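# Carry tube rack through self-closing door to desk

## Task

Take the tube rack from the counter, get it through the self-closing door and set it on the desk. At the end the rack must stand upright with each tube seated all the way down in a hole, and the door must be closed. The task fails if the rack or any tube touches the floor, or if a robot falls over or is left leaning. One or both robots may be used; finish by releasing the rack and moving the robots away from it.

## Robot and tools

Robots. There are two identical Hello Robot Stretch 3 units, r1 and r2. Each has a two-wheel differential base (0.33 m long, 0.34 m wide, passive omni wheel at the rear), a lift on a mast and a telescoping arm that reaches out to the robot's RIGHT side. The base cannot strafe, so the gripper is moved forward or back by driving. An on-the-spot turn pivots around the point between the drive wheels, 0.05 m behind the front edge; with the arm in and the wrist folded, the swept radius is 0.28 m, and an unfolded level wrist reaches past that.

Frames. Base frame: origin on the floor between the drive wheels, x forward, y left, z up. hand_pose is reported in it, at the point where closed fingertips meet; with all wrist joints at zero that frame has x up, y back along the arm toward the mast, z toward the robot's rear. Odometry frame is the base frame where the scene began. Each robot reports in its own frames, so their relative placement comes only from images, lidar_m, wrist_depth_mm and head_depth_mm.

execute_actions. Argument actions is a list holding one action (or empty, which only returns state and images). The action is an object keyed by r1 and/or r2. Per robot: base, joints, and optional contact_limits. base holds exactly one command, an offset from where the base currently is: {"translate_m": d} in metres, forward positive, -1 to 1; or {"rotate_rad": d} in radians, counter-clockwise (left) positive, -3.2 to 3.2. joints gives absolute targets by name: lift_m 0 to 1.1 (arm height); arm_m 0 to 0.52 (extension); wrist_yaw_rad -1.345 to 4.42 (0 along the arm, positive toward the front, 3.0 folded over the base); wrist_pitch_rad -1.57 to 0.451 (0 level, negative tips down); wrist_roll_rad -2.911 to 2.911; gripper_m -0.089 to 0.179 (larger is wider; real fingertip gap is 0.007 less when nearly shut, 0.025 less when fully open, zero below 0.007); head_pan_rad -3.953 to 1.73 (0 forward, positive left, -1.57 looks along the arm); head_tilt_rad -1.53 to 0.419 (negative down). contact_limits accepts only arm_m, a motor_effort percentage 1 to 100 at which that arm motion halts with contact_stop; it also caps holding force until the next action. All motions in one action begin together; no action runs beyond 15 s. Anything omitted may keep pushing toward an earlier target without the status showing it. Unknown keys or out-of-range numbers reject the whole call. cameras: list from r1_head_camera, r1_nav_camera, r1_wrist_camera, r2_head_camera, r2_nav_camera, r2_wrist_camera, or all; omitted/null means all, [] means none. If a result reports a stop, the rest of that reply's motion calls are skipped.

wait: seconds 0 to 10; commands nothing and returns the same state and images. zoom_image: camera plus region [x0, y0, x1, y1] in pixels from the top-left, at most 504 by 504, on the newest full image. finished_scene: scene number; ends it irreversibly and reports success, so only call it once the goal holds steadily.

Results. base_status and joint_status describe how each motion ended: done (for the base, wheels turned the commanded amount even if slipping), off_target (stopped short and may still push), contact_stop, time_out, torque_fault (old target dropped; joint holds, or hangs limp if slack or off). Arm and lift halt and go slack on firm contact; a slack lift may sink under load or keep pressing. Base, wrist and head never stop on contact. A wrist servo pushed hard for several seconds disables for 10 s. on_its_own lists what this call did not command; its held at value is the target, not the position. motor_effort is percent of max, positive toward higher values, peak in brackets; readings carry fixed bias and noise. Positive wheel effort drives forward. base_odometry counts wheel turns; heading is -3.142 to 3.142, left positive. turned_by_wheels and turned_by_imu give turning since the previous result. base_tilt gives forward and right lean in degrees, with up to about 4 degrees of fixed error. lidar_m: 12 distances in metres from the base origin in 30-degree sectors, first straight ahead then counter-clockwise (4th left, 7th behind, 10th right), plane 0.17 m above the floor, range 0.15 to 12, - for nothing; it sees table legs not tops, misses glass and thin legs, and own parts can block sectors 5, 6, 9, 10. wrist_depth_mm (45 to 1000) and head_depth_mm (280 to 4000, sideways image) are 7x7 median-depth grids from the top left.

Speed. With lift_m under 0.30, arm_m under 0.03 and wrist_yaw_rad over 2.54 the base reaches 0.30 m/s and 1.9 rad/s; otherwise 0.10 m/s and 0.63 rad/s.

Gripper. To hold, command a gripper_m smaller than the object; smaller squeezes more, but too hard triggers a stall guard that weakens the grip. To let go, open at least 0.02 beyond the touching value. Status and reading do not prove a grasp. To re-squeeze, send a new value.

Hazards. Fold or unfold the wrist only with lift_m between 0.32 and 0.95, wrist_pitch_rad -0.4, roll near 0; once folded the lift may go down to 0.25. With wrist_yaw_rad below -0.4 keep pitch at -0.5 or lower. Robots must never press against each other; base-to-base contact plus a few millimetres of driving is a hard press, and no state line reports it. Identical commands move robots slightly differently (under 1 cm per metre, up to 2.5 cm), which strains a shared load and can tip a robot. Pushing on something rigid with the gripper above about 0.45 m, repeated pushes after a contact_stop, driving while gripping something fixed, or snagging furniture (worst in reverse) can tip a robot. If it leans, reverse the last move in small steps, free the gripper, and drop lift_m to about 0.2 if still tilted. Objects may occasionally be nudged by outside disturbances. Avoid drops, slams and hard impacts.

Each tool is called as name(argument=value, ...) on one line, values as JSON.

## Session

execute_actions(actions=[])

Scene clock: 0.00 s.
r1.base_odometry: x=+0.000 y=+0.000 heading=+0.000 (m, m, rad; r1's odometry frame)
r1.turned_by_wheels: +0.000 (rad since the last result)
r1.turned_by_imu: +0.000 (rad since the last result)
r1.base_tilt: forward=-0.6 right=-1.0 (deg)
r1.lidar_m: 1.77 2.32 1.59 1.36 0.95 0.89 0.91 0.85 0.80 0.82 1.07 1.72
r1.head_depth_mm: 1650 1654 1651 1651 1646 1647 1648 / 1727 1735 1740 1738 1735 1728 1738 / 1819 1838 1841 1830 1838 1836 1830 / 1893 1933 1941 1939 1938 1951 1939 / 1989 2064 2073 2075 2072 2062 2031 / 2007 2205 2197 2208 2204 2216 2166 / 2008 2369 2360 2361 2363 2367 2152
r1.base_status: not commanded
r1.joint_positions: lift_m=+0.556 arm_m=+0.003 wrist_yaw_rad=+3.125 wrist_pitch_rad=-0.319 wrist_roll_rad=+0.002 gripper_m=+0.037 head_pan_rad=+0.020 head_tilt_rad=-0.006
r1.joint_status: not commanded
r1.motor_effort: left_wheel=+0 right_wheel=+0 lift_m=+27 arm_m=-1 wrist_yaw_rad=+0 wrist_pitch_rad=+5 wrist_roll_rad=+0 gripper_m=+0 head_pan_rad=-1 head_tilt_rad=+1 (%)
r1.hand_pose: x=-0.0173 y=+0.0881 z=+0.5913 quat_wxyz=(+0.119, +0.699, +0.106, +0.697) (m; r1's base frame)
r1.wrist_depth_mm: 740 898 - - - - - / 751 928 - - - - - / 764 955 - - - - - / 785 - - - - - - / 798 - - - - - - / 822 932 - 929 927 898 893 / 764 800 - 777 772 740 754
r2.base_odometry: x=+0.000 y=+0.000 heading=+0.000 (m, m, rad; r2's odometry frame)
r2.turned_by_wheels: +0.000 (rad since the last result)
r2.turned_by_imu: +0.000 (rad since the last result)
r2.base_tilt: forward=+1.0 right=+2.3 (deg)
r2.lidar_m: 2.03 1.99 1.00 0.76 0.76 0.79 0.65 0.64 0.68 0.97 1.50 2.54
r2.head_depth_mm: 1771 2522 2629 2641 2677 2690 2127 / 1775 2417 2445 2449 2470 2494 2102 / 1803 2282 2318 2335 2328 2369 2105 / 1817 2163 2176 2181 2201 2223 2079 / 1831 2046 2047 2065 2082 2085 2047 / 1846 1935 1939 1960 1967 1986 1957 / 1803 1842 1854 1845 1875 1879 1860
r2.base_status: not commanded
r2.joint_positions: lift_m=+0.408 arm_m=+0.003 wrist_yaw_rad=+3.026 wrist_pitch_rad=-0.323 wrist_roll_rad=+0.006 gripper_m=+0.037 head_pan_rad=+0.008 head_tilt_rad=-0.012
r2.joint_status: not commanded
r2.motor_effort: left_wheel=-1 right_wheel=+0 lift_m=+33 arm_m=+0 wrist_yaw_rad=+0 wrist_pitch_rad=+5 wrist_roll_rad=+0 gripper_m=+0 head_pan_rad=-1 head_tilt_rad=+2 (%)
r2.hand_pose: x=+0.0058 y=+0.0861 z=+0.4423 quat_wxyz=(+0.154, +0.705, +0.073, +0.688) (m; r2's base frame)
r2.wrist_depth_mm: 552 - 724 804 939 - - / 583 623 768 878 - - - / 606 654 820 908 - - - / 650 700 891 - - - - / 687 804 937 968 917 951 938 / 747 742 - 746 767 731 742 / 624 620 - 628 595 607 624
pictures: r1_head_camera (sideways: a quarter turn clockwise sets it upright), r1_nav_camera (sideways: a quarter turn counterclockwise sets it upright), r1_wrist_camera, r2_head_camera (sideways: a quarter turn clockwise sets it upright), r2_nav_camera (sideways: a quarter turn counterclockwise sets it upright), r2_wrist_camera
Images, in order (width x height): r1_head_camera 896x504, r1_nav_camera 672x504, r1_wrist_camera 644x364, r2_head_camera 896x504, r2_nav_camera 672x504, r2_wrist_camera 644x364.

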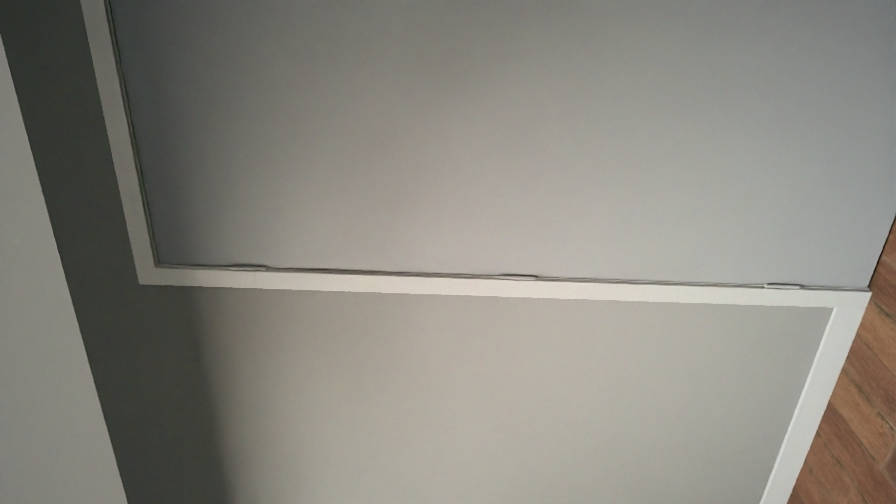

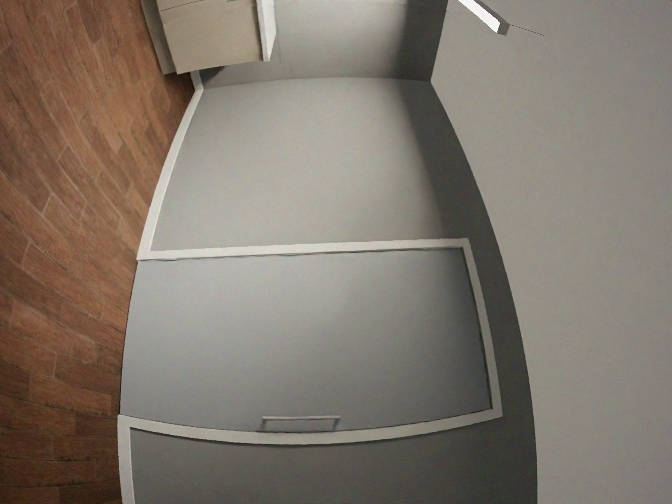

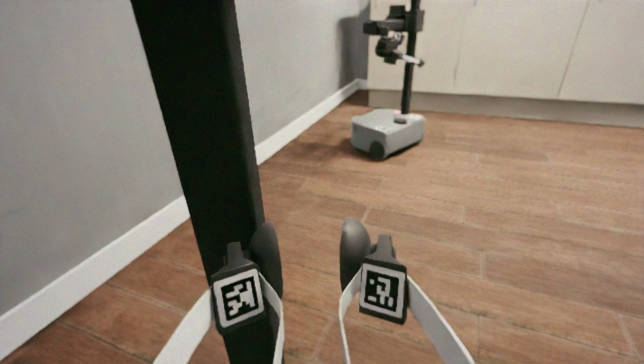

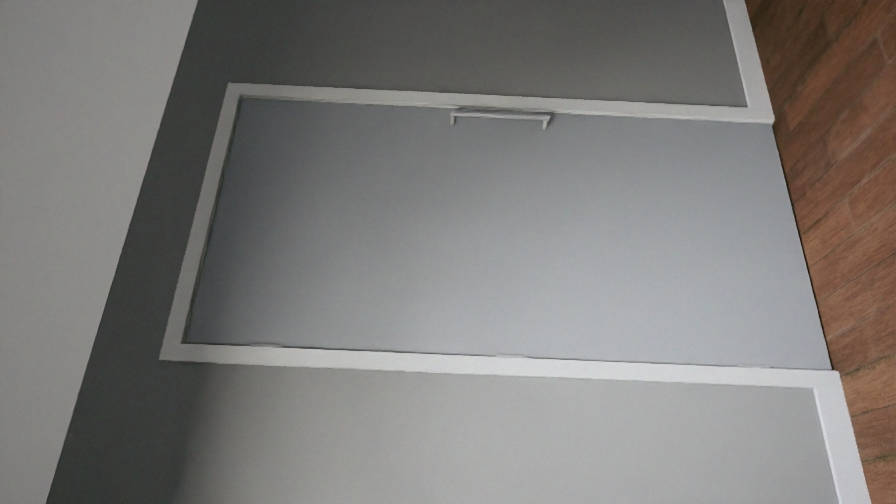

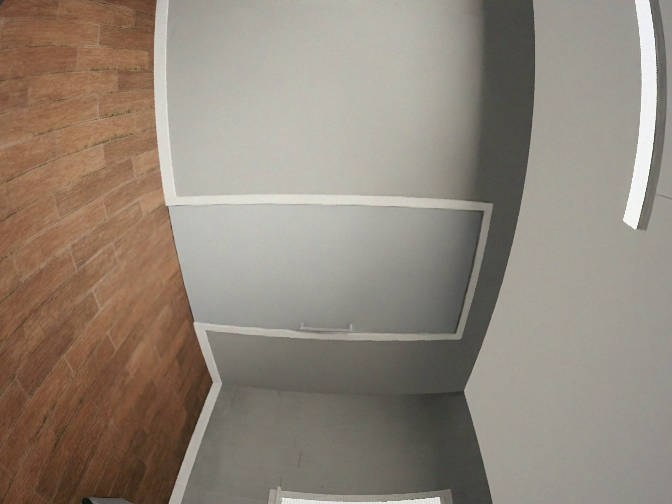

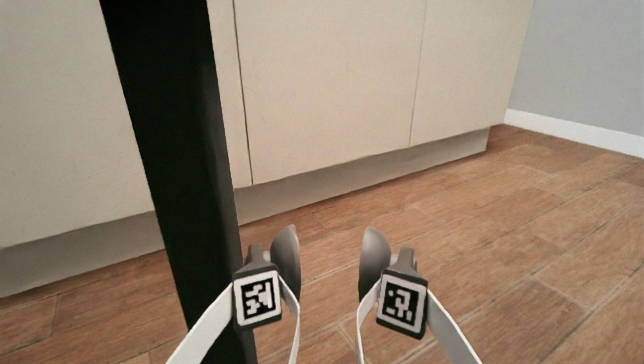

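execute_actions(actions=[{"r1": {"joints": {"head_pan_rad": 1.3, "head_tilt_rad": -0.3}}, "r2": {"joints": {"head_pan_rad": 1.7, "head_tilt_rad": -0.4}}}], cameras=["r1_head_camera", "r2_head_camera", "r1_nav_camera", "r2_nav_camera"])

Scene clock: 63.07 s.
r1.base_odometry: x=+0.000 y=+0.000 heading=+0.000 (m, m, rad; r1's odometry frame)
r1.turned_by_wheels: +0.000 (rad since the last result)
r1.turned_by_imu: +0.001 (rad since the last result)
r1.base_tilt: forward=-0.6 right=-1.1 (deg)
r1.lidar_m: 1.77 2.32 1.59 1.37 0.95 0.89 0.91 0.85 0.80 0.82 1.07 1.72
r1.head_depth_mm: 2526 2668 2770 2347 2459 1978 1542 / 2580 2731 2835 2402 2517 1982 1538 / 2640 2769 2901 2452 2543 1964 1539 / 2673 2844 2853 2419 2009 1810 1527 / 2661 2816 2928 2941 2586 1865 1523 / 2026 2109 2201 2286 2351 1942 1514 / 1622 1680 1729 1795 1844 1809 1510
r1.base_status: not commanded
r1.joint_positions: lift_m=+0.556 arm_m=+0.003 wrist_yaw_rad=+3.125 wrist_pitch_rad=-0.319 wrist_roll_rad=+0.002 gripper_m=+0.037 head_pan_rad=+1.293 head_tilt_rad=-0.296
r1.joint_status: all done
r1.motor_effort: left_wheel=-1(0) right_wheel=+1(1) lift_m=+27(26) arm_m=+0(1) wrist_yaw_rad=+0(0) wrist_pitch_rad=+4(4) wrist_roll_rad=+0(0) gripper_m=+0(0) head_pan_rad=+4(54) head_tilt_rad=-2(20) (%)
r1.hand_pose: x=-0.0173 y=+0.0881 z=+0.5913 quat_wxyz=(+0.119, +0.699, +0.106, +0.697) (m; r1's base frame)
r1.wrist_depth_mm: 734 874 - - - - - / 756 918 - - - - - / 793 950 - - - - - / 779 - - - - - - / 798 - - - - - - / 825 911 - 903 916 898 889 / 765 793 - 770 759 747 755
r2.base_odometry: x=+0.000 y=+0.000 heading=+0.000 (m, m, rad; r2's odometry frame)
r2.turned_by_wheels: +0.000 (rad since the last result)
r2.turned_by_imu: +0.001 (rad since the last result)
r2.base_tilt: forward=+1.0 right=+2.3 (deg)
r2.lidar_m: 2.03 1.99 1.00 0.76 0.75 0.79 0.66 0.64 0.68 0.97 1.49 2.53
r2.head_depth_mm: 1334 1459 1568 1072 1047 1185 1341 / 1290 1404 1513 1056 989 1116 1291 / 1247 1347 1464 1045 937 1049 1202 / 1202 1294 1405 1032 893 992 1116 / 1162 1251 1349 1015 852 941 1055 / 1126 1207 1301 1006 811 893 1003 / 1091 1171 1259 1068 - - -
r2.base_status: not commanded
r2.joint_positions: lift_m=+0.408 arm_m=+0.003 wrist_yaw_rad=+3.026 wrist_pitch_rad=-0.323 wrist_roll_rad=+0.006 gripper_m=+0.037 head_pan_rad=+1.693 head_tilt_rad=-0.395
r2.joint_status: all done
r2.motor_effort: left_wheel=+0(0) right_wheel=+0(0) lift_m=+33(33) arm_m=+0(0) wrist_yaw_rad=+0(0) wrist_pitch_rad=+5(5) wrist_roll_rad=+0(0) gripper_m=+0(0) head_pan_rad=+4(57) head_tilt_rad=-3(32) (%)
r2.hand_pose: x=+0.0058 y=+0.0861 z=+0.4423 quat_wxyz=(+0.154, +0.705, +0.073, +0.688) (m; r2's base frame)
r2.wrist_depth_mm: 545 - 722 806 980 - - / 575 616 732 858 - - - / 592 657 833 975 - - - / 635 715 867 - - - - / 684 805 958 947 927 913 927 / 738 738 - 746 758 750 719 / 613 617 - 619 600 595 625
pictures: r1_head_camera (sideways: a quarter turn clockwise sets it upright), r1_nav_camera (sideways: a quarter turn counterclockwise sets it upright), r2_head_camera (sideways: a quarter turn clockwise sets it upright), r2_nav_camera (sideways: a quarter turn counterclockwise sets it upright)
Images, in order (width x height): r1_head_camera 896x504, r1_nav_camera 672x504, r2_head_camera 896x504, r2_nav_camera 672x504.

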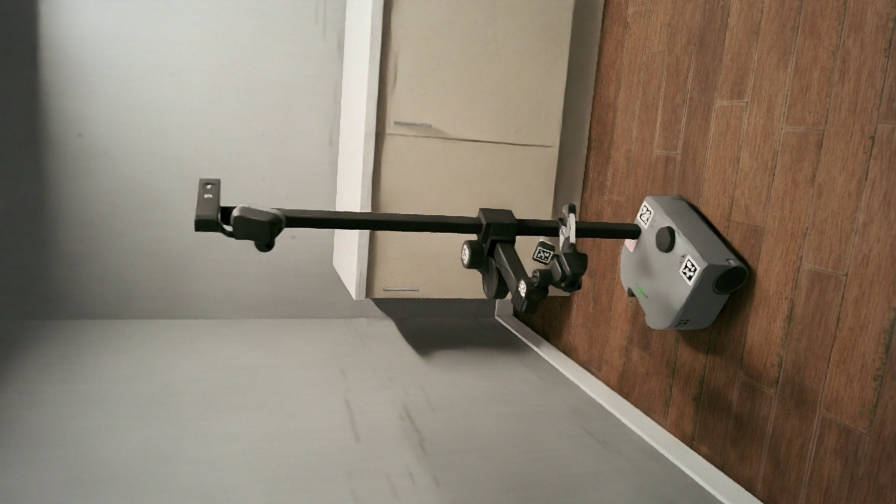

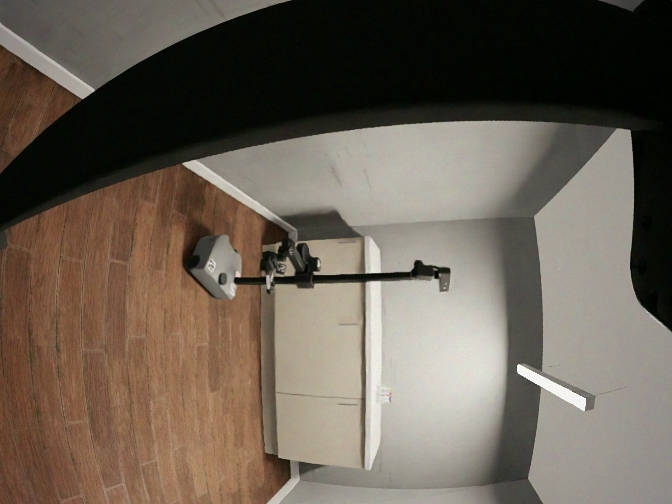

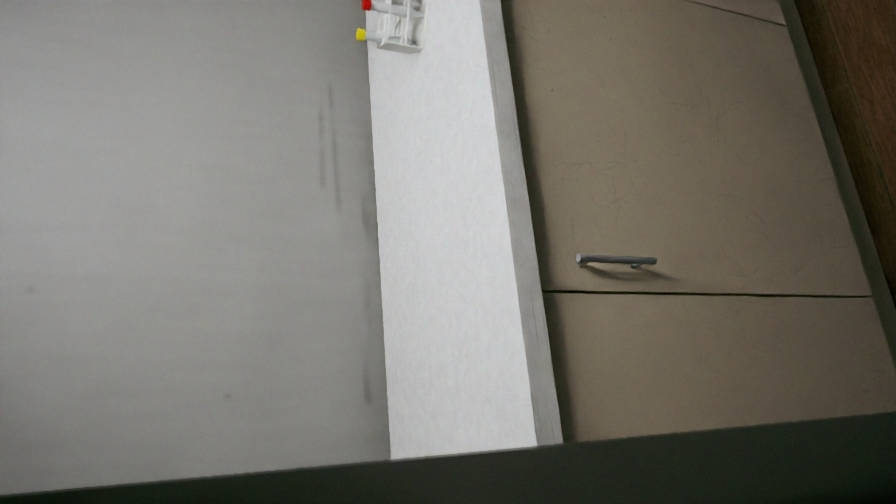

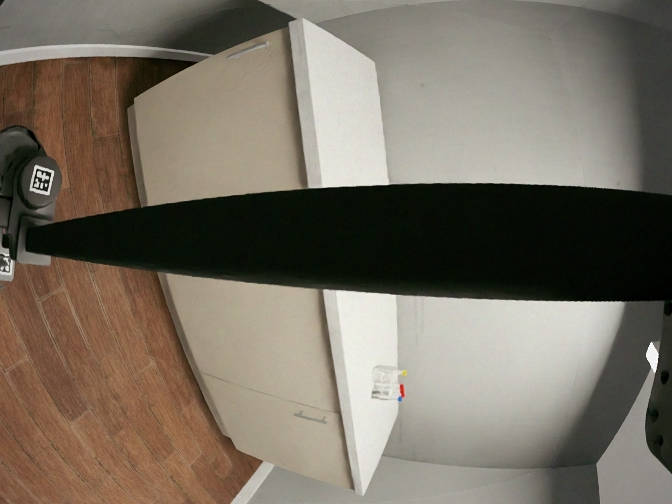

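zoom_image(camera="r2_head_camera", region=[330, 0, 480, 90])

Region (330, 0, 480, 90) of r2_head_camera's 896x504 image, scaled by 3.360, with more detail than that image has; it fills the top 302 rows of this view, and the rest is white.

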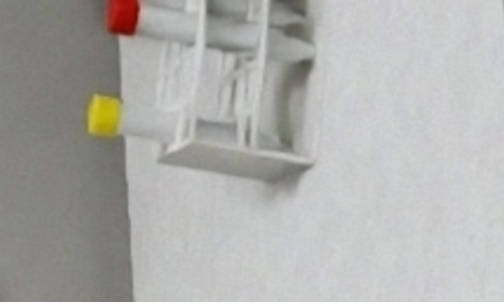

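execute_actions(actions=[{"r2": {"base": {"rotate_rad": 0.66}, "joints": {"lift_m": 0.28, "head_pan_rad": 0.0, "head_tilt_rad": -0.3}}}], cameras=[])

execute_actions(actions=[{"r2": {"base": {"translate_m": 0.7}}}], cameras=["r2_nav_camera"])

Scene clock: 116.03 s.
r1.base_odometry: x=+0.000 y=+0.000 heading=+0.000 (m, m, rad; r1's odometry frame)
r1.turned_by_wheels: +0.000 (rad since the last result)
r1.turned_by_imu: +0.001 (rad since the last result)
r1.base_tilt: forward=-0.7 right=-1.1 (deg)
r1.lidar_m: 1.77 2.31 1.59 1.36 0.94 0.89 0.91 0.85 0.80 0.82 1.07 1.72
r1.head_depth_mm: 2517 2667 2795 2342 2436 1981 1537 / 2573 2732 2873 2403 2486 1978 1537 / 2641 2789 2899 2461 2550 1971 1530 / 2677 2804 2452 2498 1852 1756 1524 / 2672 2814 2954 2954 2569 1810 1526 / 2026 2107 2196 2274 2340 1945 1514 / 1627 1677 1736 1795 1839 1801 1512
r1.base_status: not commanded
r1.joint_positions: lift_m=+0.556 arm_m=+0.003 wrist_yaw_rad=+3.125 wrist_pitch_rad=-0.319 wrist_roll_rad=+0.002 gripper_m=+0.037 head_pan_rad=+1.293 head_tilt_rad=-0.296
r1.joint_status: not commanded
r1.motor_effort: left_wheel=+0(0) right_wheel=+0(1) lift_m=+27(27) arm_m=+0(1) wrist_yaw_rad=+0(0) wrist_pitch_rad=+4(5) wrist_roll_rad=+0(0) gripper_m=+0(0) head_pan_rad=+4(4) head_tilt_rad=-3(2) (%)
r1.hand_pose: x=-0.0173 y=+0.0881 z=+0.5913 quat_wxyz=(+0.119, +0.699, +0.106, +0.697) (m; r1's base frame)
r1.wrist_depth_mm: 742 866 - - - - - / 753 913 - - - - - / 768 962 - - - - - / 784 - - - - - - / 802 - - - - - - / 815 907 - 909 928 902 865 / 773 792 - 764 759 765 767
r2.base_odometry: x=+0.000 y=+0.000 heading=+0.660 (m, m, rad; r2's odometry frame)
r2.turned_by_wheels: +0.660 (rad since the last result)
r2.turned_by_imu: +0.655 (rad since the last result)
r2.base_tilt: forward=+1.1 right=+2.3 (deg)
r2.lidar_m: 1.99 0.90 0.75 0.74 0.77 0.64 0.64 0.72 1.16 1.49 2.40 1.99
r2.head_depth_mm: 1631 1716 1823 1921 2058 1906 1475 / 1667 1755 1867 1977 2106 1895 1471 / 1700 1800 1915 2033 2176 1893 1473 / 1747 1852 1946 2077 2228 1871 1451 / 1795 1883 2013 2142 2294 1848 1441 / 1815 1948 2060 2201 2308 1833 1443 / 1870 1985 2128 1457 1445 1515 1434
r2.base_status: done
r2.joint_positions: lift_m=+0.280 arm_m=+0.003 wrist_yaw_rad=+3.026 wrist_pitch_rad=-0.324 wrist_roll_rad=+0.006 gripper_m=+0.037 head_pan_rad=+0.007 head_tilt_rad=-0.310
r2.joint_status: all done
r2.motor_effort: left_wheel=-3(8) right_wheel=+4(11) lift_m=+25(26) arm_m=+0(1) wrist_yaw_rad=-1(1) wrist_pitch_rad=+5(5) wrist_roll_rad=+0(0) gripper_m=+0(0) head_pan_rad=-4(55) head_tilt_rad=+6(20) (%)
r2.hand_pose: x=+0.0058 y=+0.0860 z=+0.3146 quat_wxyz=(+0.155, +0.705, +0.073, +0.688) (m; r2's base frame)
r2.wrist_depth_mm: 648 - 707 700 680 659 633 / 654 811 765 745 718 702 686 / 660 831 839 817 759 766 742 / 677 837 951 925 862 899 851 / 647 726 728 723 708 703 715 / 562 572 - 583 581 574 570 / 476 479 - 492 462 480 473
pictures: none
No camera images: the call's "cameras" was empty. Leave "cameras" out to get every camera's image.

Scene clock: 120.23 s.
r1.base_odometry: x=+0.000 y=+0.000 heading=+0.000 (m, m, rad; r1's odometry frame)
r1.turned_by_wheels: +0.000 (rad since the last result)
r1.turned_by_imu: +0.001 (rad since the last result)
r1.base_tilt: forward=-0.6 right=-1.1 (deg)
r1.lidar_m: 1.78 2.31 1.77 1.37 0.94 0.89 0.91 0.85 0.80 0.82 1.07 1.72
r1.head_depth_mm: 2528 2660 2772 2301 1938 1785 1543 / 2596 2721 2820 2396 2498 1889 1543 / 2640 2785 2892 2443 2544 1973 1531 / 2685 2843 2930 2499 2597 1966 1528 / 2668 2808 2933 2935 2701 1950 1523 / 2007 2102 2198 2286 2335 1939 1520 / 1630 1677 1738 1794 1856 1806 1517
r1.base_status: not commanded
r1.joint_positions: lift_m=+0.556 arm_m=+0.003 wrist_yaw_rad=+3.125 wrist_pitch_rad=-0.319 wrist_roll_rad=+0.002 gripper_m=+0.037 head_pan_rad=+1.293 head_tilt_rad=-0.296
r1.joint_status: not commanded
r1.motor_effort: left_wheel=+0(0) right_wheel=+0(1) lift_m=+27(27) arm_m=-1(1) wrist_yaw_rad=+0(0) wrist_pitch_rad=+5(5) wrist_roll_rad=+0(0) gripper_m=+0(0) head_pan_rad=+4(4) head_tilt_rad=-2(2) (%)
r1.hand_pose: x=-0.0173 y=+0.0881 z=+0.5913 quat_wxyz=(+0.119, +0.699, +0.106, +0.697) (m; r1's base frame)
r1.wrist_depth_mm: 729 854 - - - - - / 745 924 - - - - - / 776 943 - - - - - / 778 - - - - - - / 788 - - - - - - / 819 942 - 913 910 881 875 / 773 791 - 763 758 749 745
r2.base_odometry: x=+0.553 y=+0.429 heading=+0.660 (m, m, rad; r2's odometry frame)
r2.turned_by_wheels: +0.000 (rad since the last result)
r2.turned_by_imu: +0.004 (rad since the last result)
r2.base_tilt: forward=+1.0 right=+2.2 (deg)
r2.lidar_m: 1.30 0.73 0.61 0.61 0.68 1.10 1.33 1.49 1.72 2.54 1.56 1.30
r2.head_depth_mm: 1049 1107 1173 1244 1316 1411 1471 / 1074 1133 1202 1272 1358 1450 1471 / 1100 1164 1229 1303 1396 1496 1461 / 1125 1188 1258 1344 1444 1544 1450 / 1149 1218 1294 1379 1485 1594 1445 / 1177 1249 1327 1424 1531 1646 1444 / 1206 1280 1363 1467 1572 1687 1429
r2.base_status: done
r2.joint_positions: lift_m=+0.280 arm_m=+0.003 wrist_yaw_rad=+3.026 wrist_pitch_rad=-0.324 wrist_roll_rad=+0.006 gripper_m=+0.037 head_pan_rad=+0.007 head_tilt_rad=-0.309
r2.joint_status: not commanded
r2.motor_effort: left_wheel=-3(8) right_wheel=+4(14) lift_m=+26(25) arm_m=+0(0) wrist_yaw_rad=+0(0) wrist_pitch_rad=+5(5) wrist_roll_rad=+0(0) gripper_m=+1(0) head_pan_rad=-5(5) head_tilt_rad=+6(7) (%)
r2.hand_pose: x=+0.0058 y=+0.0860 z=+0.3146 quat_wxyz=(+0.155, +0.705, +0.073, +0.688) (m; r2's base frame)
r2.wrist_depth_mm: 626 - 594 581 563 535 530 / 683 668 645 620 592 571 565 / 745 725 674 666 639 623 599 / 846 820 802 785 739 738 713 / 708 720 733 731 709 717 723 / 573 568 - 571 570 569 574 / 483 474 - 502 462 481 474
pictures: r2_nav_camera (sideways: a quarter turn counterclockwise sets it upright)
Images, in order (width x height): r2_nav_camera 672x504.

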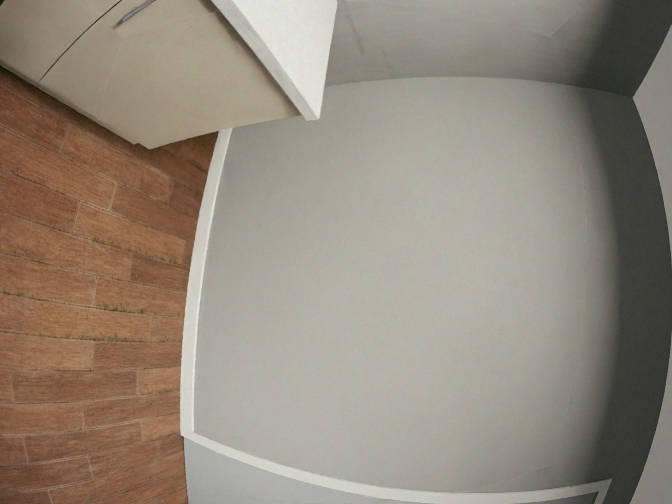

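execute_actions(actions=[{"r2": {"base": {"rotate_rad": 2.88}, "joints": {"head_pan_rad": -1.2, "head_tilt_rad": -0.4}}}], cameras=["r2_nav_camera", "r2_head_camera"])

Scene clock: 128.23 s.
r1.base_odometry: x=+0.000 y=+0.000 heading=+0.000 (m, m, rad; r1's odometry frame)
r1.turned_by_wheels: +0.000 (rad since the last result)
r1.turned_by_imu: +0.001 (rad since the last result)
r1.base_tilt: forward=-0.6 right=-1.0 (deg)
r1.lidar_m: 1.78 2.32 1.66 1.36 0.95 0.89 0.91 0.85 0.80 0.82 1.07 1.72
r1.head_depth_mm: 2533 2672 2784 2354 2446 1913 1536 / 2582 2741 2862 2401 2490 1981 1537 / 2634 2777 2887 2452 2554 1965 1538 / 2684 2849 2957 2490 2600 1960 1534 / 2671 2808 2914 2938 2733 1964 1523 / 2030 2115 2192 2290 2340 1947 1527 / 1618 1676 1739 1795 1859 1801 1518
r1.base_status: not commanded
r1.joint_positions: lift_m=+0.556 arm_m=+0.003 wrist_yaw_rad=+3.125 wrist_pitch_rad=-0.319 wrist_roll_rad=+0.002 gripper_m=+0.037 head_pan_rad=+1.293 head_tilt_rad=-0.296
r1.joint_status: not commanded
r1.motor_effort: left_wheel=+0(1) right_wheel=+1(0) lift_m=+27(27) arm_m=-1(0) wrist_yaw_rad=+0(0) wrist_pitch_rad=+4(4) wrist_roll_rad=+0(0) gripper_m=+0(0) head_pan_rad=+4(3) head_tilt_rad=-1(2) (%)
r1.hand_pose: x=-0.0173 y=+0.0881 z=+0.5913 quat_wxyz=(+0.119, +0.699, +0.106, +0.697) (m; r1's base frame)
r1.wrist_depth_mm: 744 860 - - - - - / 766 919 - - - - - / 760 943 - - - - - / 782 - - - - - - / 793 - - - - - - / 823 935 - 902 917 870 890 / 770 795 - 770 768 754 749
r2.base_odometry: x=+0.553 y=+0.429 heading=-2.744 (m, m, rad; r2's odometry frame)
r2.turned_by_wheels: +2.880 (rad since the last result)
r2.turned_by_imu: +2.852 (rad since the last result)
r2.base_tilt: forward=+1.0 right=+2.3 (deg)
r2.lidar_m: 1.33 1.36 1.72 1.72 1.96 1.37 1.30 0.92 0.64 0.61 0.62 0.81
r2.head_depth_mm: 975 1037 1104 1072 701 663 726 / 1004 1073 1149 1056 695 696 767 / 1035 1111 1192 1045 691 729 809 / 1076 1158 1242 1027 718 766 854 / 1113 1195 1298 1016 748 810 907 / 1158 1247 1351 1004 780 851 966 / 1203 1301 1396 992 811 910 1035
r2.base_status: done
r2.joint_positions: lift_m=+0.280 arm_m=+0.003 wrist_yaw_rad=+3.026 wrist_pitch_rad=-0.324 wrist_roll_rad=+0.006 gripper_m=+0.037 head_pan_rad=-1.193 head_tilt_rad=-0.396
r2.joint_status: all done
r2.motor_effort: left_wheel=-4(9) right_wheel=+3(15) lift_m=+26(25) arm_m=-1(1) wrist_yaw_rad=+1(1) wrist_pitch_rad=+5(5) wrist_roll_rad=+0(0) gripper_m=-1(0) head_pan_rad=-4(59) head_tilt_rad=-2(18) (%)
r2.hand_pose: x=+0.0058 y=+0.0860 z=+0.3146 quat_wxyz=(+0.155, +0.705, +0.073, +0.688) (m; r2's base frame)
r2.wrist_depth_mm: - - - - - - - / - - - - - - - / - - - - - - - / 949 969 914 911 956 929 984 / 710 713 714 732 729 703 719 / 571 571 - 579 584 576 571 / 477 477 - 489 466 475 469
pictures: r2_head_camera (sideways: a quarter turn clockwise sets it upright), r2_nav_camera (sideways: a quarter turn counterclockwise sets it upright)
Images, in order (width x height): r2_head_camera 896x504, r2_nav_camera 672x504.

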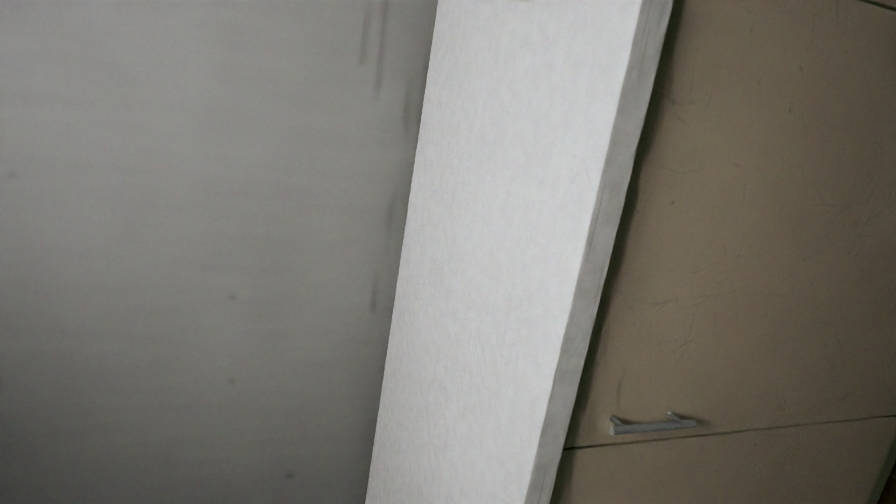

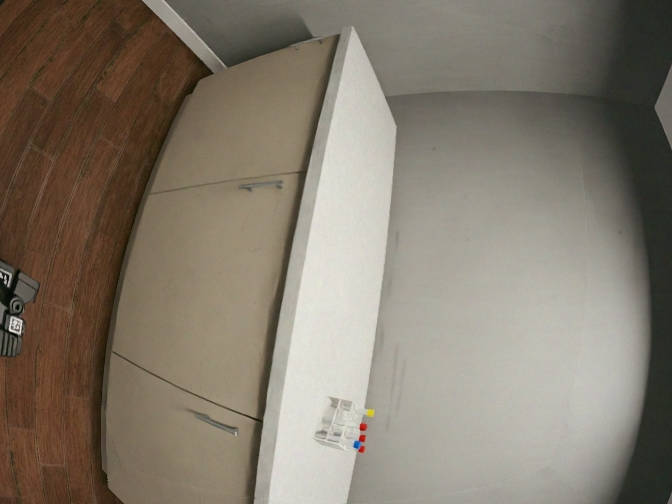

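execute_actions(actions=[{"r2": {"base": {"translate_m": -0.12}, "joints": {"lift_m": 0.9, "head_pan_rad": -1.57, "head_tilt_rad": -0.5, "wrist_pitch_rad": -0.4}}}], cameras=[])

execute_actions(actions=[{"r2": {"joints": {"wrist_yaw_rad": 0.0}}}], cameras=[])

execute_actions(actions=[{"r2": {"joints": {"wrist_pitch_rad": 0.0, "gripper_m": 0.1}}}], cameras=["r2_head_camera", "r2_wrist_camera"])

Scene clock: 153.87 s.
r1.base_odometry: x=+0.000 y=+0.000 heading=+0.000 (m, m, rad; r1's odometry frame)
r1.turned_by_wheels: +0.000 (rad since the last result)
r1.turned_by_imu: +0.002 (rad since the last result)
r1.base_tilt: forward=-0.6 right=-1.0 (deg)
r1.lidar_m: 1.77 1.69 1.79 1.36 0.94 0.89 0.92 0.85 0.80 0.82 1.07 1.72
r1.head_depth_mm: 2542 2683 2767 2335 2480 1983 1534 / 2581 2725 2814 2399 2482 1989 1536 / 2626 2763 2878 2455 2583 1962 1536 / 2693 2819 2932 2505 2596 1943 1525 / 2659 2811 2961 2952 2716 1959 1525 / 2028 2100 2196 2309 2339 1948 1516 / 1621 1674 1727 1783 1849 1817 1509
r1.base_status: not commanded
r1.joint_positions: lift_m=+0.556 arm_m=+0.003 wrist_yaw_rad=+3.125 wrist_pitch_rad=-0.319 wrist_roll_rad=+0.002 gripper_m=+0.037 head_pan_rad=+1.293 head_tilt_rad=-0.296
r1.joint_status: not commanded
r1.motor_effort: left_wheel=+0(0) right_wheel=+0(1) lift_m=+26(27) arm_m=-1(1) wrist_yaw_rad=+0(0) wrist_pitch_rad=+4(5) wrist_roll_rad=+0(0) gripper_m=+0(0) head_pan_rad=+3(4) head_tilt_rad=-2(2) (%)
r1.hand_pose: x=-0.0173 y=+0.0881 z=+0.5913 quat_wxyz=(+0.119, +0.699, +0.106, +0.697) (m; r1's base frame)
r1.wrist_depth_mm: 742 880 - - - - - / 749 932 - - - - - / 769 947 - - - - - / 789 - - - - - - / 800 - - - - - - / 818 915 - 894 898 895 872 / 778 780 - 762 769 756 756
r2.base_odometry: x=+0.664 y=+0.476 heading=-2.744 (m, m, rad; r2's odometry frame)
r2.turned_by_wheels: +0.000 (rad since the last result)
r2.turned_by_imu: +0.000 (rad since the last result)
r2.base_tilt: forward=+1.0 right=+2.3 (deg)
r2.lidar_m: 1.45 1.48 1.75 1.78 1.79 1.25 1.18 1.21 0.65 0.61 0.63 0.82
r2.head_depth_mm: 1020 1117 1199 849 739 851 - / 1014 1108 1188 840 736 845 - / 1010 1105 1184 833 732 842 936 / 1006 1101 1179 802 728 833 929 / 1001 1100 1174 819 723 825 - / 1001 1089 1171 811 717 820 939 / 996 1088 1168 804 715 818 953
r2.base_status: done
r2.joint_positions: lift_m=+0.900 arm_m=+0.003 wrist_yaw_rad=+3.026 wrist_pitch_rad=-0.414 wrist_roll_rad=+0.006 gripper_m=+0.037 head_pan_rad=-1.563 head_tilt_rad=-0.494
r2.joint_status: all done
r2.motor_effort: left_wheel=-3(12) right_wheel=+4(10) lift_m=+40(42) arm_m=-1(1) wrist_yaw_rad=+0(2) wrist_pitch_rad=+5(5) wrist_roll_rad=+0(0) gripper_m=+0(0) head_pan_rad=-4(36) head_tilt_rad=-4(19) (%)
r2.hand_pose: x=+0.0046 y=+0.0757 z=+0.9134 quat_wxyz=(+0.185, +0.701, +0.105, +0.681) (m; r2's base frame)
r2.wrist_depth_mm: - - - - - - - / - - - - - - - / - - - - - - - / - - - - - - - / - - - - - - - / - - - - - - - / - - - - - - -
pictures: none
No camera images: the call's "cameras" was empty. Leave "cameras" out to get every camera's image.

Scene clock: 156.40 s.
r1.base_odometry: x=+0.000 y=+0.000 heading=+0.000 (m, m, rad; r1's odometry frame)
r1.turned_by_wheels: +0.000 (rad since the last result)
r1.turned_by_imu: +0.000 (rad since the last result)
r1.base_tilt: forward=-0.7 right=-1.1 (deg)
r1.lidar_m: 1.78 1.69 1.79 1.37 0.94 0.89 0.91 0.85 0.80 0.82 1.07 1.72
r1.head_depth_mm: 2540 2675 2799 2350 2453 1986 1540 / 2574 2725 2839 2415 2514 1972 1536 / 2652 2781 2882 2437 2558 1980 1527 / 2699 2838 2933 2505 2604 1983 1524 / 2700 2808 2932 2955 2731 1949 1528 / 2018 2117 2200 2292 2356 1942 1517 / 1622 1681 1728 1782 1841 1805 1508
r1.base_status: not commanded
r1.joint_positions: lift_m=+0.556 arm_m=+0.003 wrist_yaw_rad=+3.125 wrist_pitch_rad=-0.319 wrist_roll_rad=+0.002 gripper_m=+0.037 head_pan_rad=+1.293 head_tilt_rad=-0.296
r1.joint_status: not commanded
r1.motor_effort: left_wheel=-1(0) right_wheel=+1(1) lift_m=+27(26) arm_m=+0(1) wrist_yaw_rad=+0(0) wrist_pitch_rad=+4(4) wrist_roll_rad=+0(0) gripper_m=+0(1) head_pan_rad=+4(3) head_tilt_rad=-2(2) (%)
r1.hand_pose: x=-0.0173 y=+0.0881 z=+0.5913 quat_wxyz=(+0.119, +0.699, +0.106, +0.697) (m; r1's base frame)
r1.wrist_depth_mm: 737 887 - - - - - / 752 933 - - - - - / 761 936 - - - - - / 779 - - - - - - / 800 - - - - - - / 801 932 - 928 912 875 887 / 749 791 - 786 757 751 744
r2.base_odometry: x=+0.664 y=+0.476 heading=-2.744 (m, m, rad; r2's odometry frame)
r2.turned_by_wheels: +0.000 (rad since the last result)
r2.turned_by_imu: +0.000 (rad since the last result)
r2.base_tilt: forward=+1.0 right=+2.3 (deg)
r2.lidar_m: 1.45 1.48 1.75 1.79 1.79 1.25 1.18 1.21 0.65 0.61 0.63 0.82
r2.head_depth_mm: 1020 1113 1198 851 741 851 - / 1014 1112 1188 840 737 843 - / 1012 1107 1183 835 733 805 - / 1007 1104 1180 802 729 786 - / 1004 1098 1173 818 724 831 970 / 1000 1090 1172 808 720 822 963 / 998 1090 1172 805 713 816 955
r2.base_status: not commanded
r2.joint_positions: lift_m=+0.900 arm_m=+0.003 wrist_yaw_rad=+0.002 wrist_pitch_rad=-0.414 wrist_roll_rad=+0.006 gripper_m=+0.037 head_pan_rad=-1.563 head_tilt_rad=-0.494
r2.joint_status: all done
r2.motor_effort: left_wheel=-3(3) right_wheel=+4(4) lift_m=+40(40) arm_m=-1(1) wrist_yaw_rad=-3(2) wrist_pitch_rad=+5(5) wrist_roll_rad=+0(0) gripper_m=+0(0) head_pan_rad=-4(5) head_tilt_rad=-4(4) (%)
r2.hand_pose: x=-0.0210 y=-0.3727 z=+0.9134 quat_wxyz=(+0.690, +0.146, -0.694, -0.145) (m; r2's base frame)
r2.wrist_depth_mm: 843 843 866 517 865 889 883 / 525 519 515 499 522 506 513 / 364 360 365 370 377 380 384 / 409 415 419 422 425 431 445 / 449 463 464 448 473 479 482 / 511 516 499 524 540 544 542 / 574 582 622 597 632 616 650
pictures: none
No camera images: the call's "cameras" was empty. Leave "cameras" out to get every camera's image.

Scene clock: 157.50 s.
r1.base_odometry: x=+0.000 y=+0.000 heading=+0.000 (m, m, rad; r1's odometry frame)
r1.turned_by_wheels: +0.000 (rad since the last result)
r1.turned_by_imu: +0.000 (rad since the last result)
r1.base_tilt: forward=-0.6 right=-1.0 (deg)
r1.lidar_m: 1.77 1.69 1.79 1.37 0.95 0.89 0.91 0.85 0.80 0.82 1.07 1.72
r1.head_depth_mm: 2540 2699 2781 2348 2463 1989 1539 / 2562 2749 2838 2387 2503 1973 1541 / 2654 2754 2895 2456 2547 1966 1537 / 2687 2836 2934 2516 2603 1960 1528 / 2656 2798 2957 2937 2716 1950 1520 / 2034 2112 2196 2296 2353 1948 1519 / 1621 1676 1729 1792 1853 1801 1510
r1.base_status: not commanded
r1.joint_positions: lift_m=+0.556 arm_m=+0.003 wrist_yaw_rad=+3.125 wrist_pitch_rad=-0.319 wrist_roll_rad=+0.002 gripper_m=+0.037 head_pan_rad=+1.293 head_tilt_rad=-0.296
r1.joint_status: not commanded
r1.motor_effort: left_wheel=+0(0) right_wheel=+1(0) lift_m=+27(27) arm_m=+0(1) wrist_yaw_rad=+0(0) wrist_pitch_rad=+4(4) wrist_roll_rad=+0(0) gripper_m=+1(0) head_pan_rad=+3(3) head_tilt_rad=-2(2) (%)
r1.hand_pose: x=-0.0173 y=+0.0881 z=+0.5913 quat_wxyz=(+0.119, +0.699, +0.106, +0.697) (m; r1's base frame)
r1.wrist_depth_mm: 726 879 - - - - - / 739 917 - - - - - / 775 961 - - - - - / 783 - - - - - - / 795 - - - - - - / 818 959 - 904 893 890 895 / 771 789 - 771 752 761 748
r2.base_odometry: x=+0.664 y=+0.476 heading=-2.744 (m, m, rad; r2's odometry frame)
r2.turned_by_wheels: +0.000 (rad since the last result)
r2.turned_by_imu: +0.000 (rad since the last result)
r2.base_tilt: forward=+1.0 right=+2.3 (deg)
r2.lidar_m: 1.44 1.48 1.75 1.79 1.78 1.25 1.18 1.21 0.65 0.61 0.63 0.82
r2.head_depth_mm: 1019 1114 1201 851 742 853 - / 1018 1110 1190 843 724 844 - / 1011 1105 1187 832 730 - - / 1007 1102 1181 803 729 - - / 1005 1095 1176 819 716 828 970 / 1000 1091 1174 807 719 822 964 / 994 1088 1163 800 713 818 954
r2.base_status: not commanded
r2.joint_positions: lift_m=+0.900 arm_m=+0.003 wrist_yaw_rad=+0.002 wrist_pitch_rad=-0.022 wrist_roll_rad=+0.006 gripper_m=+0.100 head_pan_rad=-1.563 head_tilt_rad=-0.494
r2.joint_status: all done
r2.motor_effort: left_wheel=-4(3) right_wheel=+4(4) lift_m=+40(40) arm_m=-1(1) wrist_yaw_rad=-1(3) wrist_pitch_rad=+7(8) wrist_roll_rad=+0(0) gripper_m=+1(98) head_pan_rad=-5(5) head_tilt_rad=-4(4) (%)
r2.hand_pose: x=-0.0209 y=-0.4034 z=+1.0086 quat_wxyz=(+0.705, +0.009, -0.709, -0.008) (m; r2's base frame)
r2.wrist_depth_mm: 931 933 922 911 911 902 930 / 922 932 958 922 903 946 965 / 966 938 962 962 - 991 - / 942 943 957 588 968 - - / 505 512 554 511 527 539 534 / 361 369 366 370 375 376 386 / 385 397 400 402 406 413 419
pictures: r2_head_camera (sideways: a quarter turn clockwise sets it upright), r2_wrist_camera
Images, in order (width x height): r2_head_camera 896x504, r2_wrist_camera 644x364.

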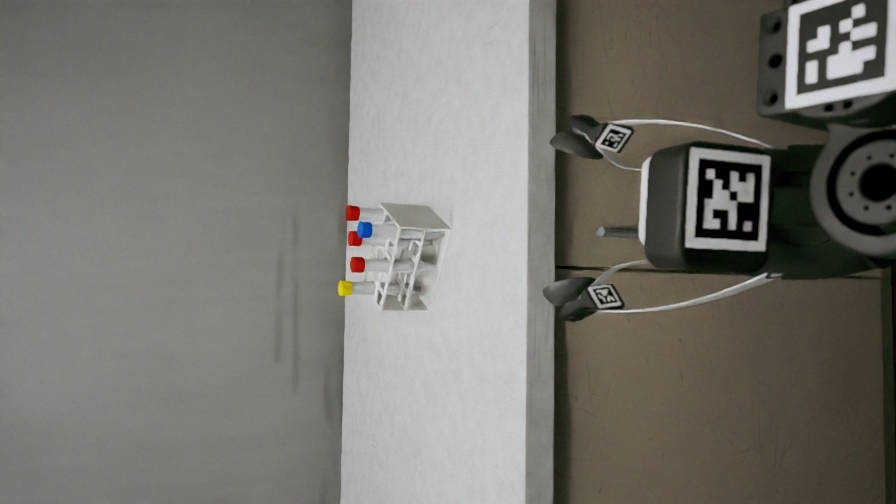

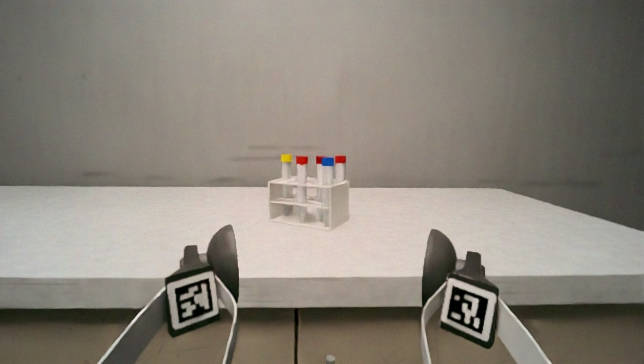

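zoom_image(camera="r2_wrist_camera", region=[250, 140, 370, 240])

Region (250, 140, 370, 240) of r2_wrist_camera's 644x364 image, scaled by 4.200.

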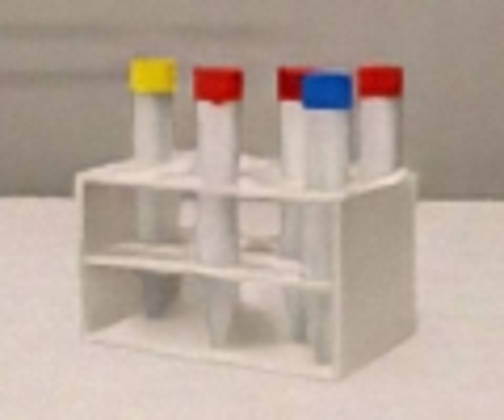

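execute_actions(actions=[{"r2": {"joints": {"lift_m": 0.85, "arm_m": 0.2}}}], cameras=["r2_head_camera", "r2_wrist_camera"])

Scene clock: 190.33 s.
r1.base_odometry: x=+0.000 y=+0.000 heading=+0.000 (m, m, rad; r1's odometry frame)
r1.turned_by_wheels: +0.000 (rad since the last result)
r1.turned_by_imu: +0.001 (rad since the last result)
r1.base_tilt: forward=-0.6 right=-1.0 (deg)
r1.lidar_m: 1.78 1.69 1.78 1.36 0.95 0.89 0.92 0.85 0.80 0.82 1.07 1.72
r1.head_depth_mm: 2535 2681 2780 2353 2478 1988 1537 / 2574 2751 2841 2388 2514 1978 1532 / 2647 2782 2889 2451 2588 1962 1526 / 2686 2834 2927 2502 2611 1964 1520 / 2663 2809 2950 2946 2690 1946 1520 / 2024 2103 2185 2281 2334 1951 1519 / 1622 1685 1731 1785 1850 1806 1517
r1.base_status: not commanded
r1.joint_positions: lift_m=+0.556 arm_m=+0.003 wrist_yaw_rad=+3.125 wrist_pitch_rad=-0.319 wrist_roll_rad=+0.002 gripper_m=+0.037 head_pan_rad=+1.293 head_tilt_rad=-0.296
r1.joint_status: not commanded
r1.motor_effort: left_wheel=+0(0) right_wheel=+1(0) lift_m=+27(27) arm_m=-1(0) wrist_yaw_rad=+0(0) wrist_pitch_rad=+4(5) wrist_roll_rad=+0(0) gripper_m=+0(0) head_pan_rad=+4(4) head_tilt_rad=-2(2) (%)
r1.hand_pose: x=-0.0173 y=+0.0881 z=+0.5913 quat_wxyz=(+0.119, +0.699, +0.106, +0.697) (m; r1's base frame)
r1.wrist_depth_mm: 721 864 - - - - - / 757 925 - - - - - / 756 968 - - - - - / 785 - - - - - - / 817 - - - - - - / 814 916 - 906 935 882 877 / 760 786 - 762 766 745 746
r2.base_odometry: x=+0.664 y=+0.476 heading=-2.744 (m, m, rad; r2's odometry frame)
r2.turned_by_wheels: +0.000 (rad since the last result)
r2.turned_by_imu: +0.001 (rad since the last result)
r2.base_tilt: forward=+1.0 right=+2.3 (deg)
r2.lidar_m: 1.45 1.48 1.75 1.78 1.79 1.25 1.18 1.21 0.65 0.61 0.63 0.82
r2.head_depth_mm: 1018 1115 1202 849 728 - - / 1017 1111 1187 841 686 - 993 / 1011 1112 1183 837 - 881 984 / 1009 1102 1182 811 736 853 979 / 1001 1093 1176 817 722 828 970 / 1003 1093 1167 810 718 822 962 / 998 1090 1164 802 715 818 955
r2.base_status: not commanded
r2.joint_positions: lift_m=+0.850 arm_m=+0.200 wrist_yaw_rad=+0.001 wrist_pitch_rad=-0.021 wrist_roll_rad=+0.006 gripper_m=+0.100 head_pan_rad=-1.563 head_tilt_rad=-0.494
r2.joint_status: all done
r2.motor_effort: left_wheel=-3(3) right_wheel=+4(4) lift_m=+25(32) arm_m=+5(4) wrist_yaw_rad=-1(3) wrist_pitch_rad=+7(8) wrist_roll_rad=+0(0) gripper_m=+1(1) head_pan_rad=-4(4) head_tilt_rad=-4(4) (%)
r2.hand_pose: x=-0.0212 y=-0.6003 z=+0.9595 quat_wxyz=(+0.705, +0.008, -0.709, -0.007) (m; r2's base frame)
r2.wrist_depth_mm: 699 726 719 725 746 756 761 / 734 730 740 754 753 786 773 / 757 754 774 781 768 807 777 / 700 707 605 358 729 831 812 / 355 361 396 342 373 369 369 / 238 238 240 242 242 247 243 / 178 177 180 181 182 173 183
pictures: r2_head_camera (sideways: a quarter turn clockwise sets it upright), r2_wrist_camera
Images, in order (width x height): r2_head_camera 896x504, r2_wrist_camera 644x364.

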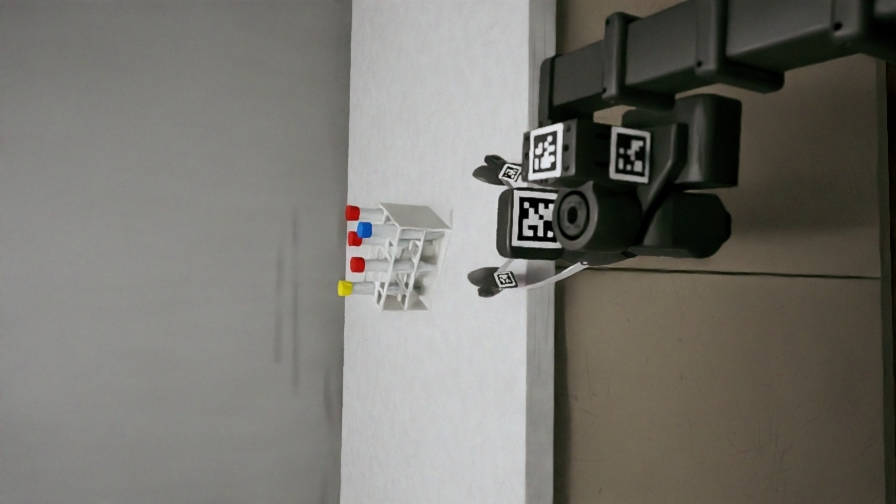

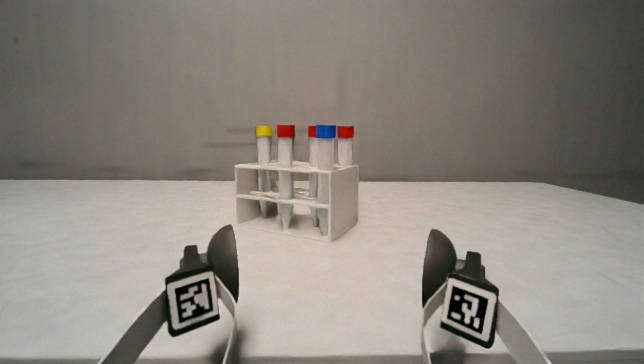

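zoom_image(camera="r2_wrist_camera", region=[220, 110, 380, 250])

Region (220, 110, 380, 250) of r2_wrist_camera's 644x364 image, scaled by 3.150; it fills the top 441 rows of this view, and the rest is white.

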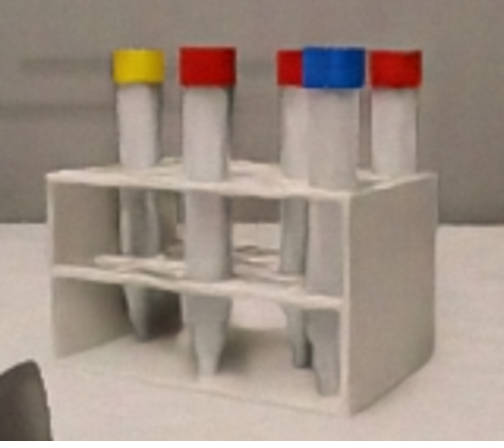

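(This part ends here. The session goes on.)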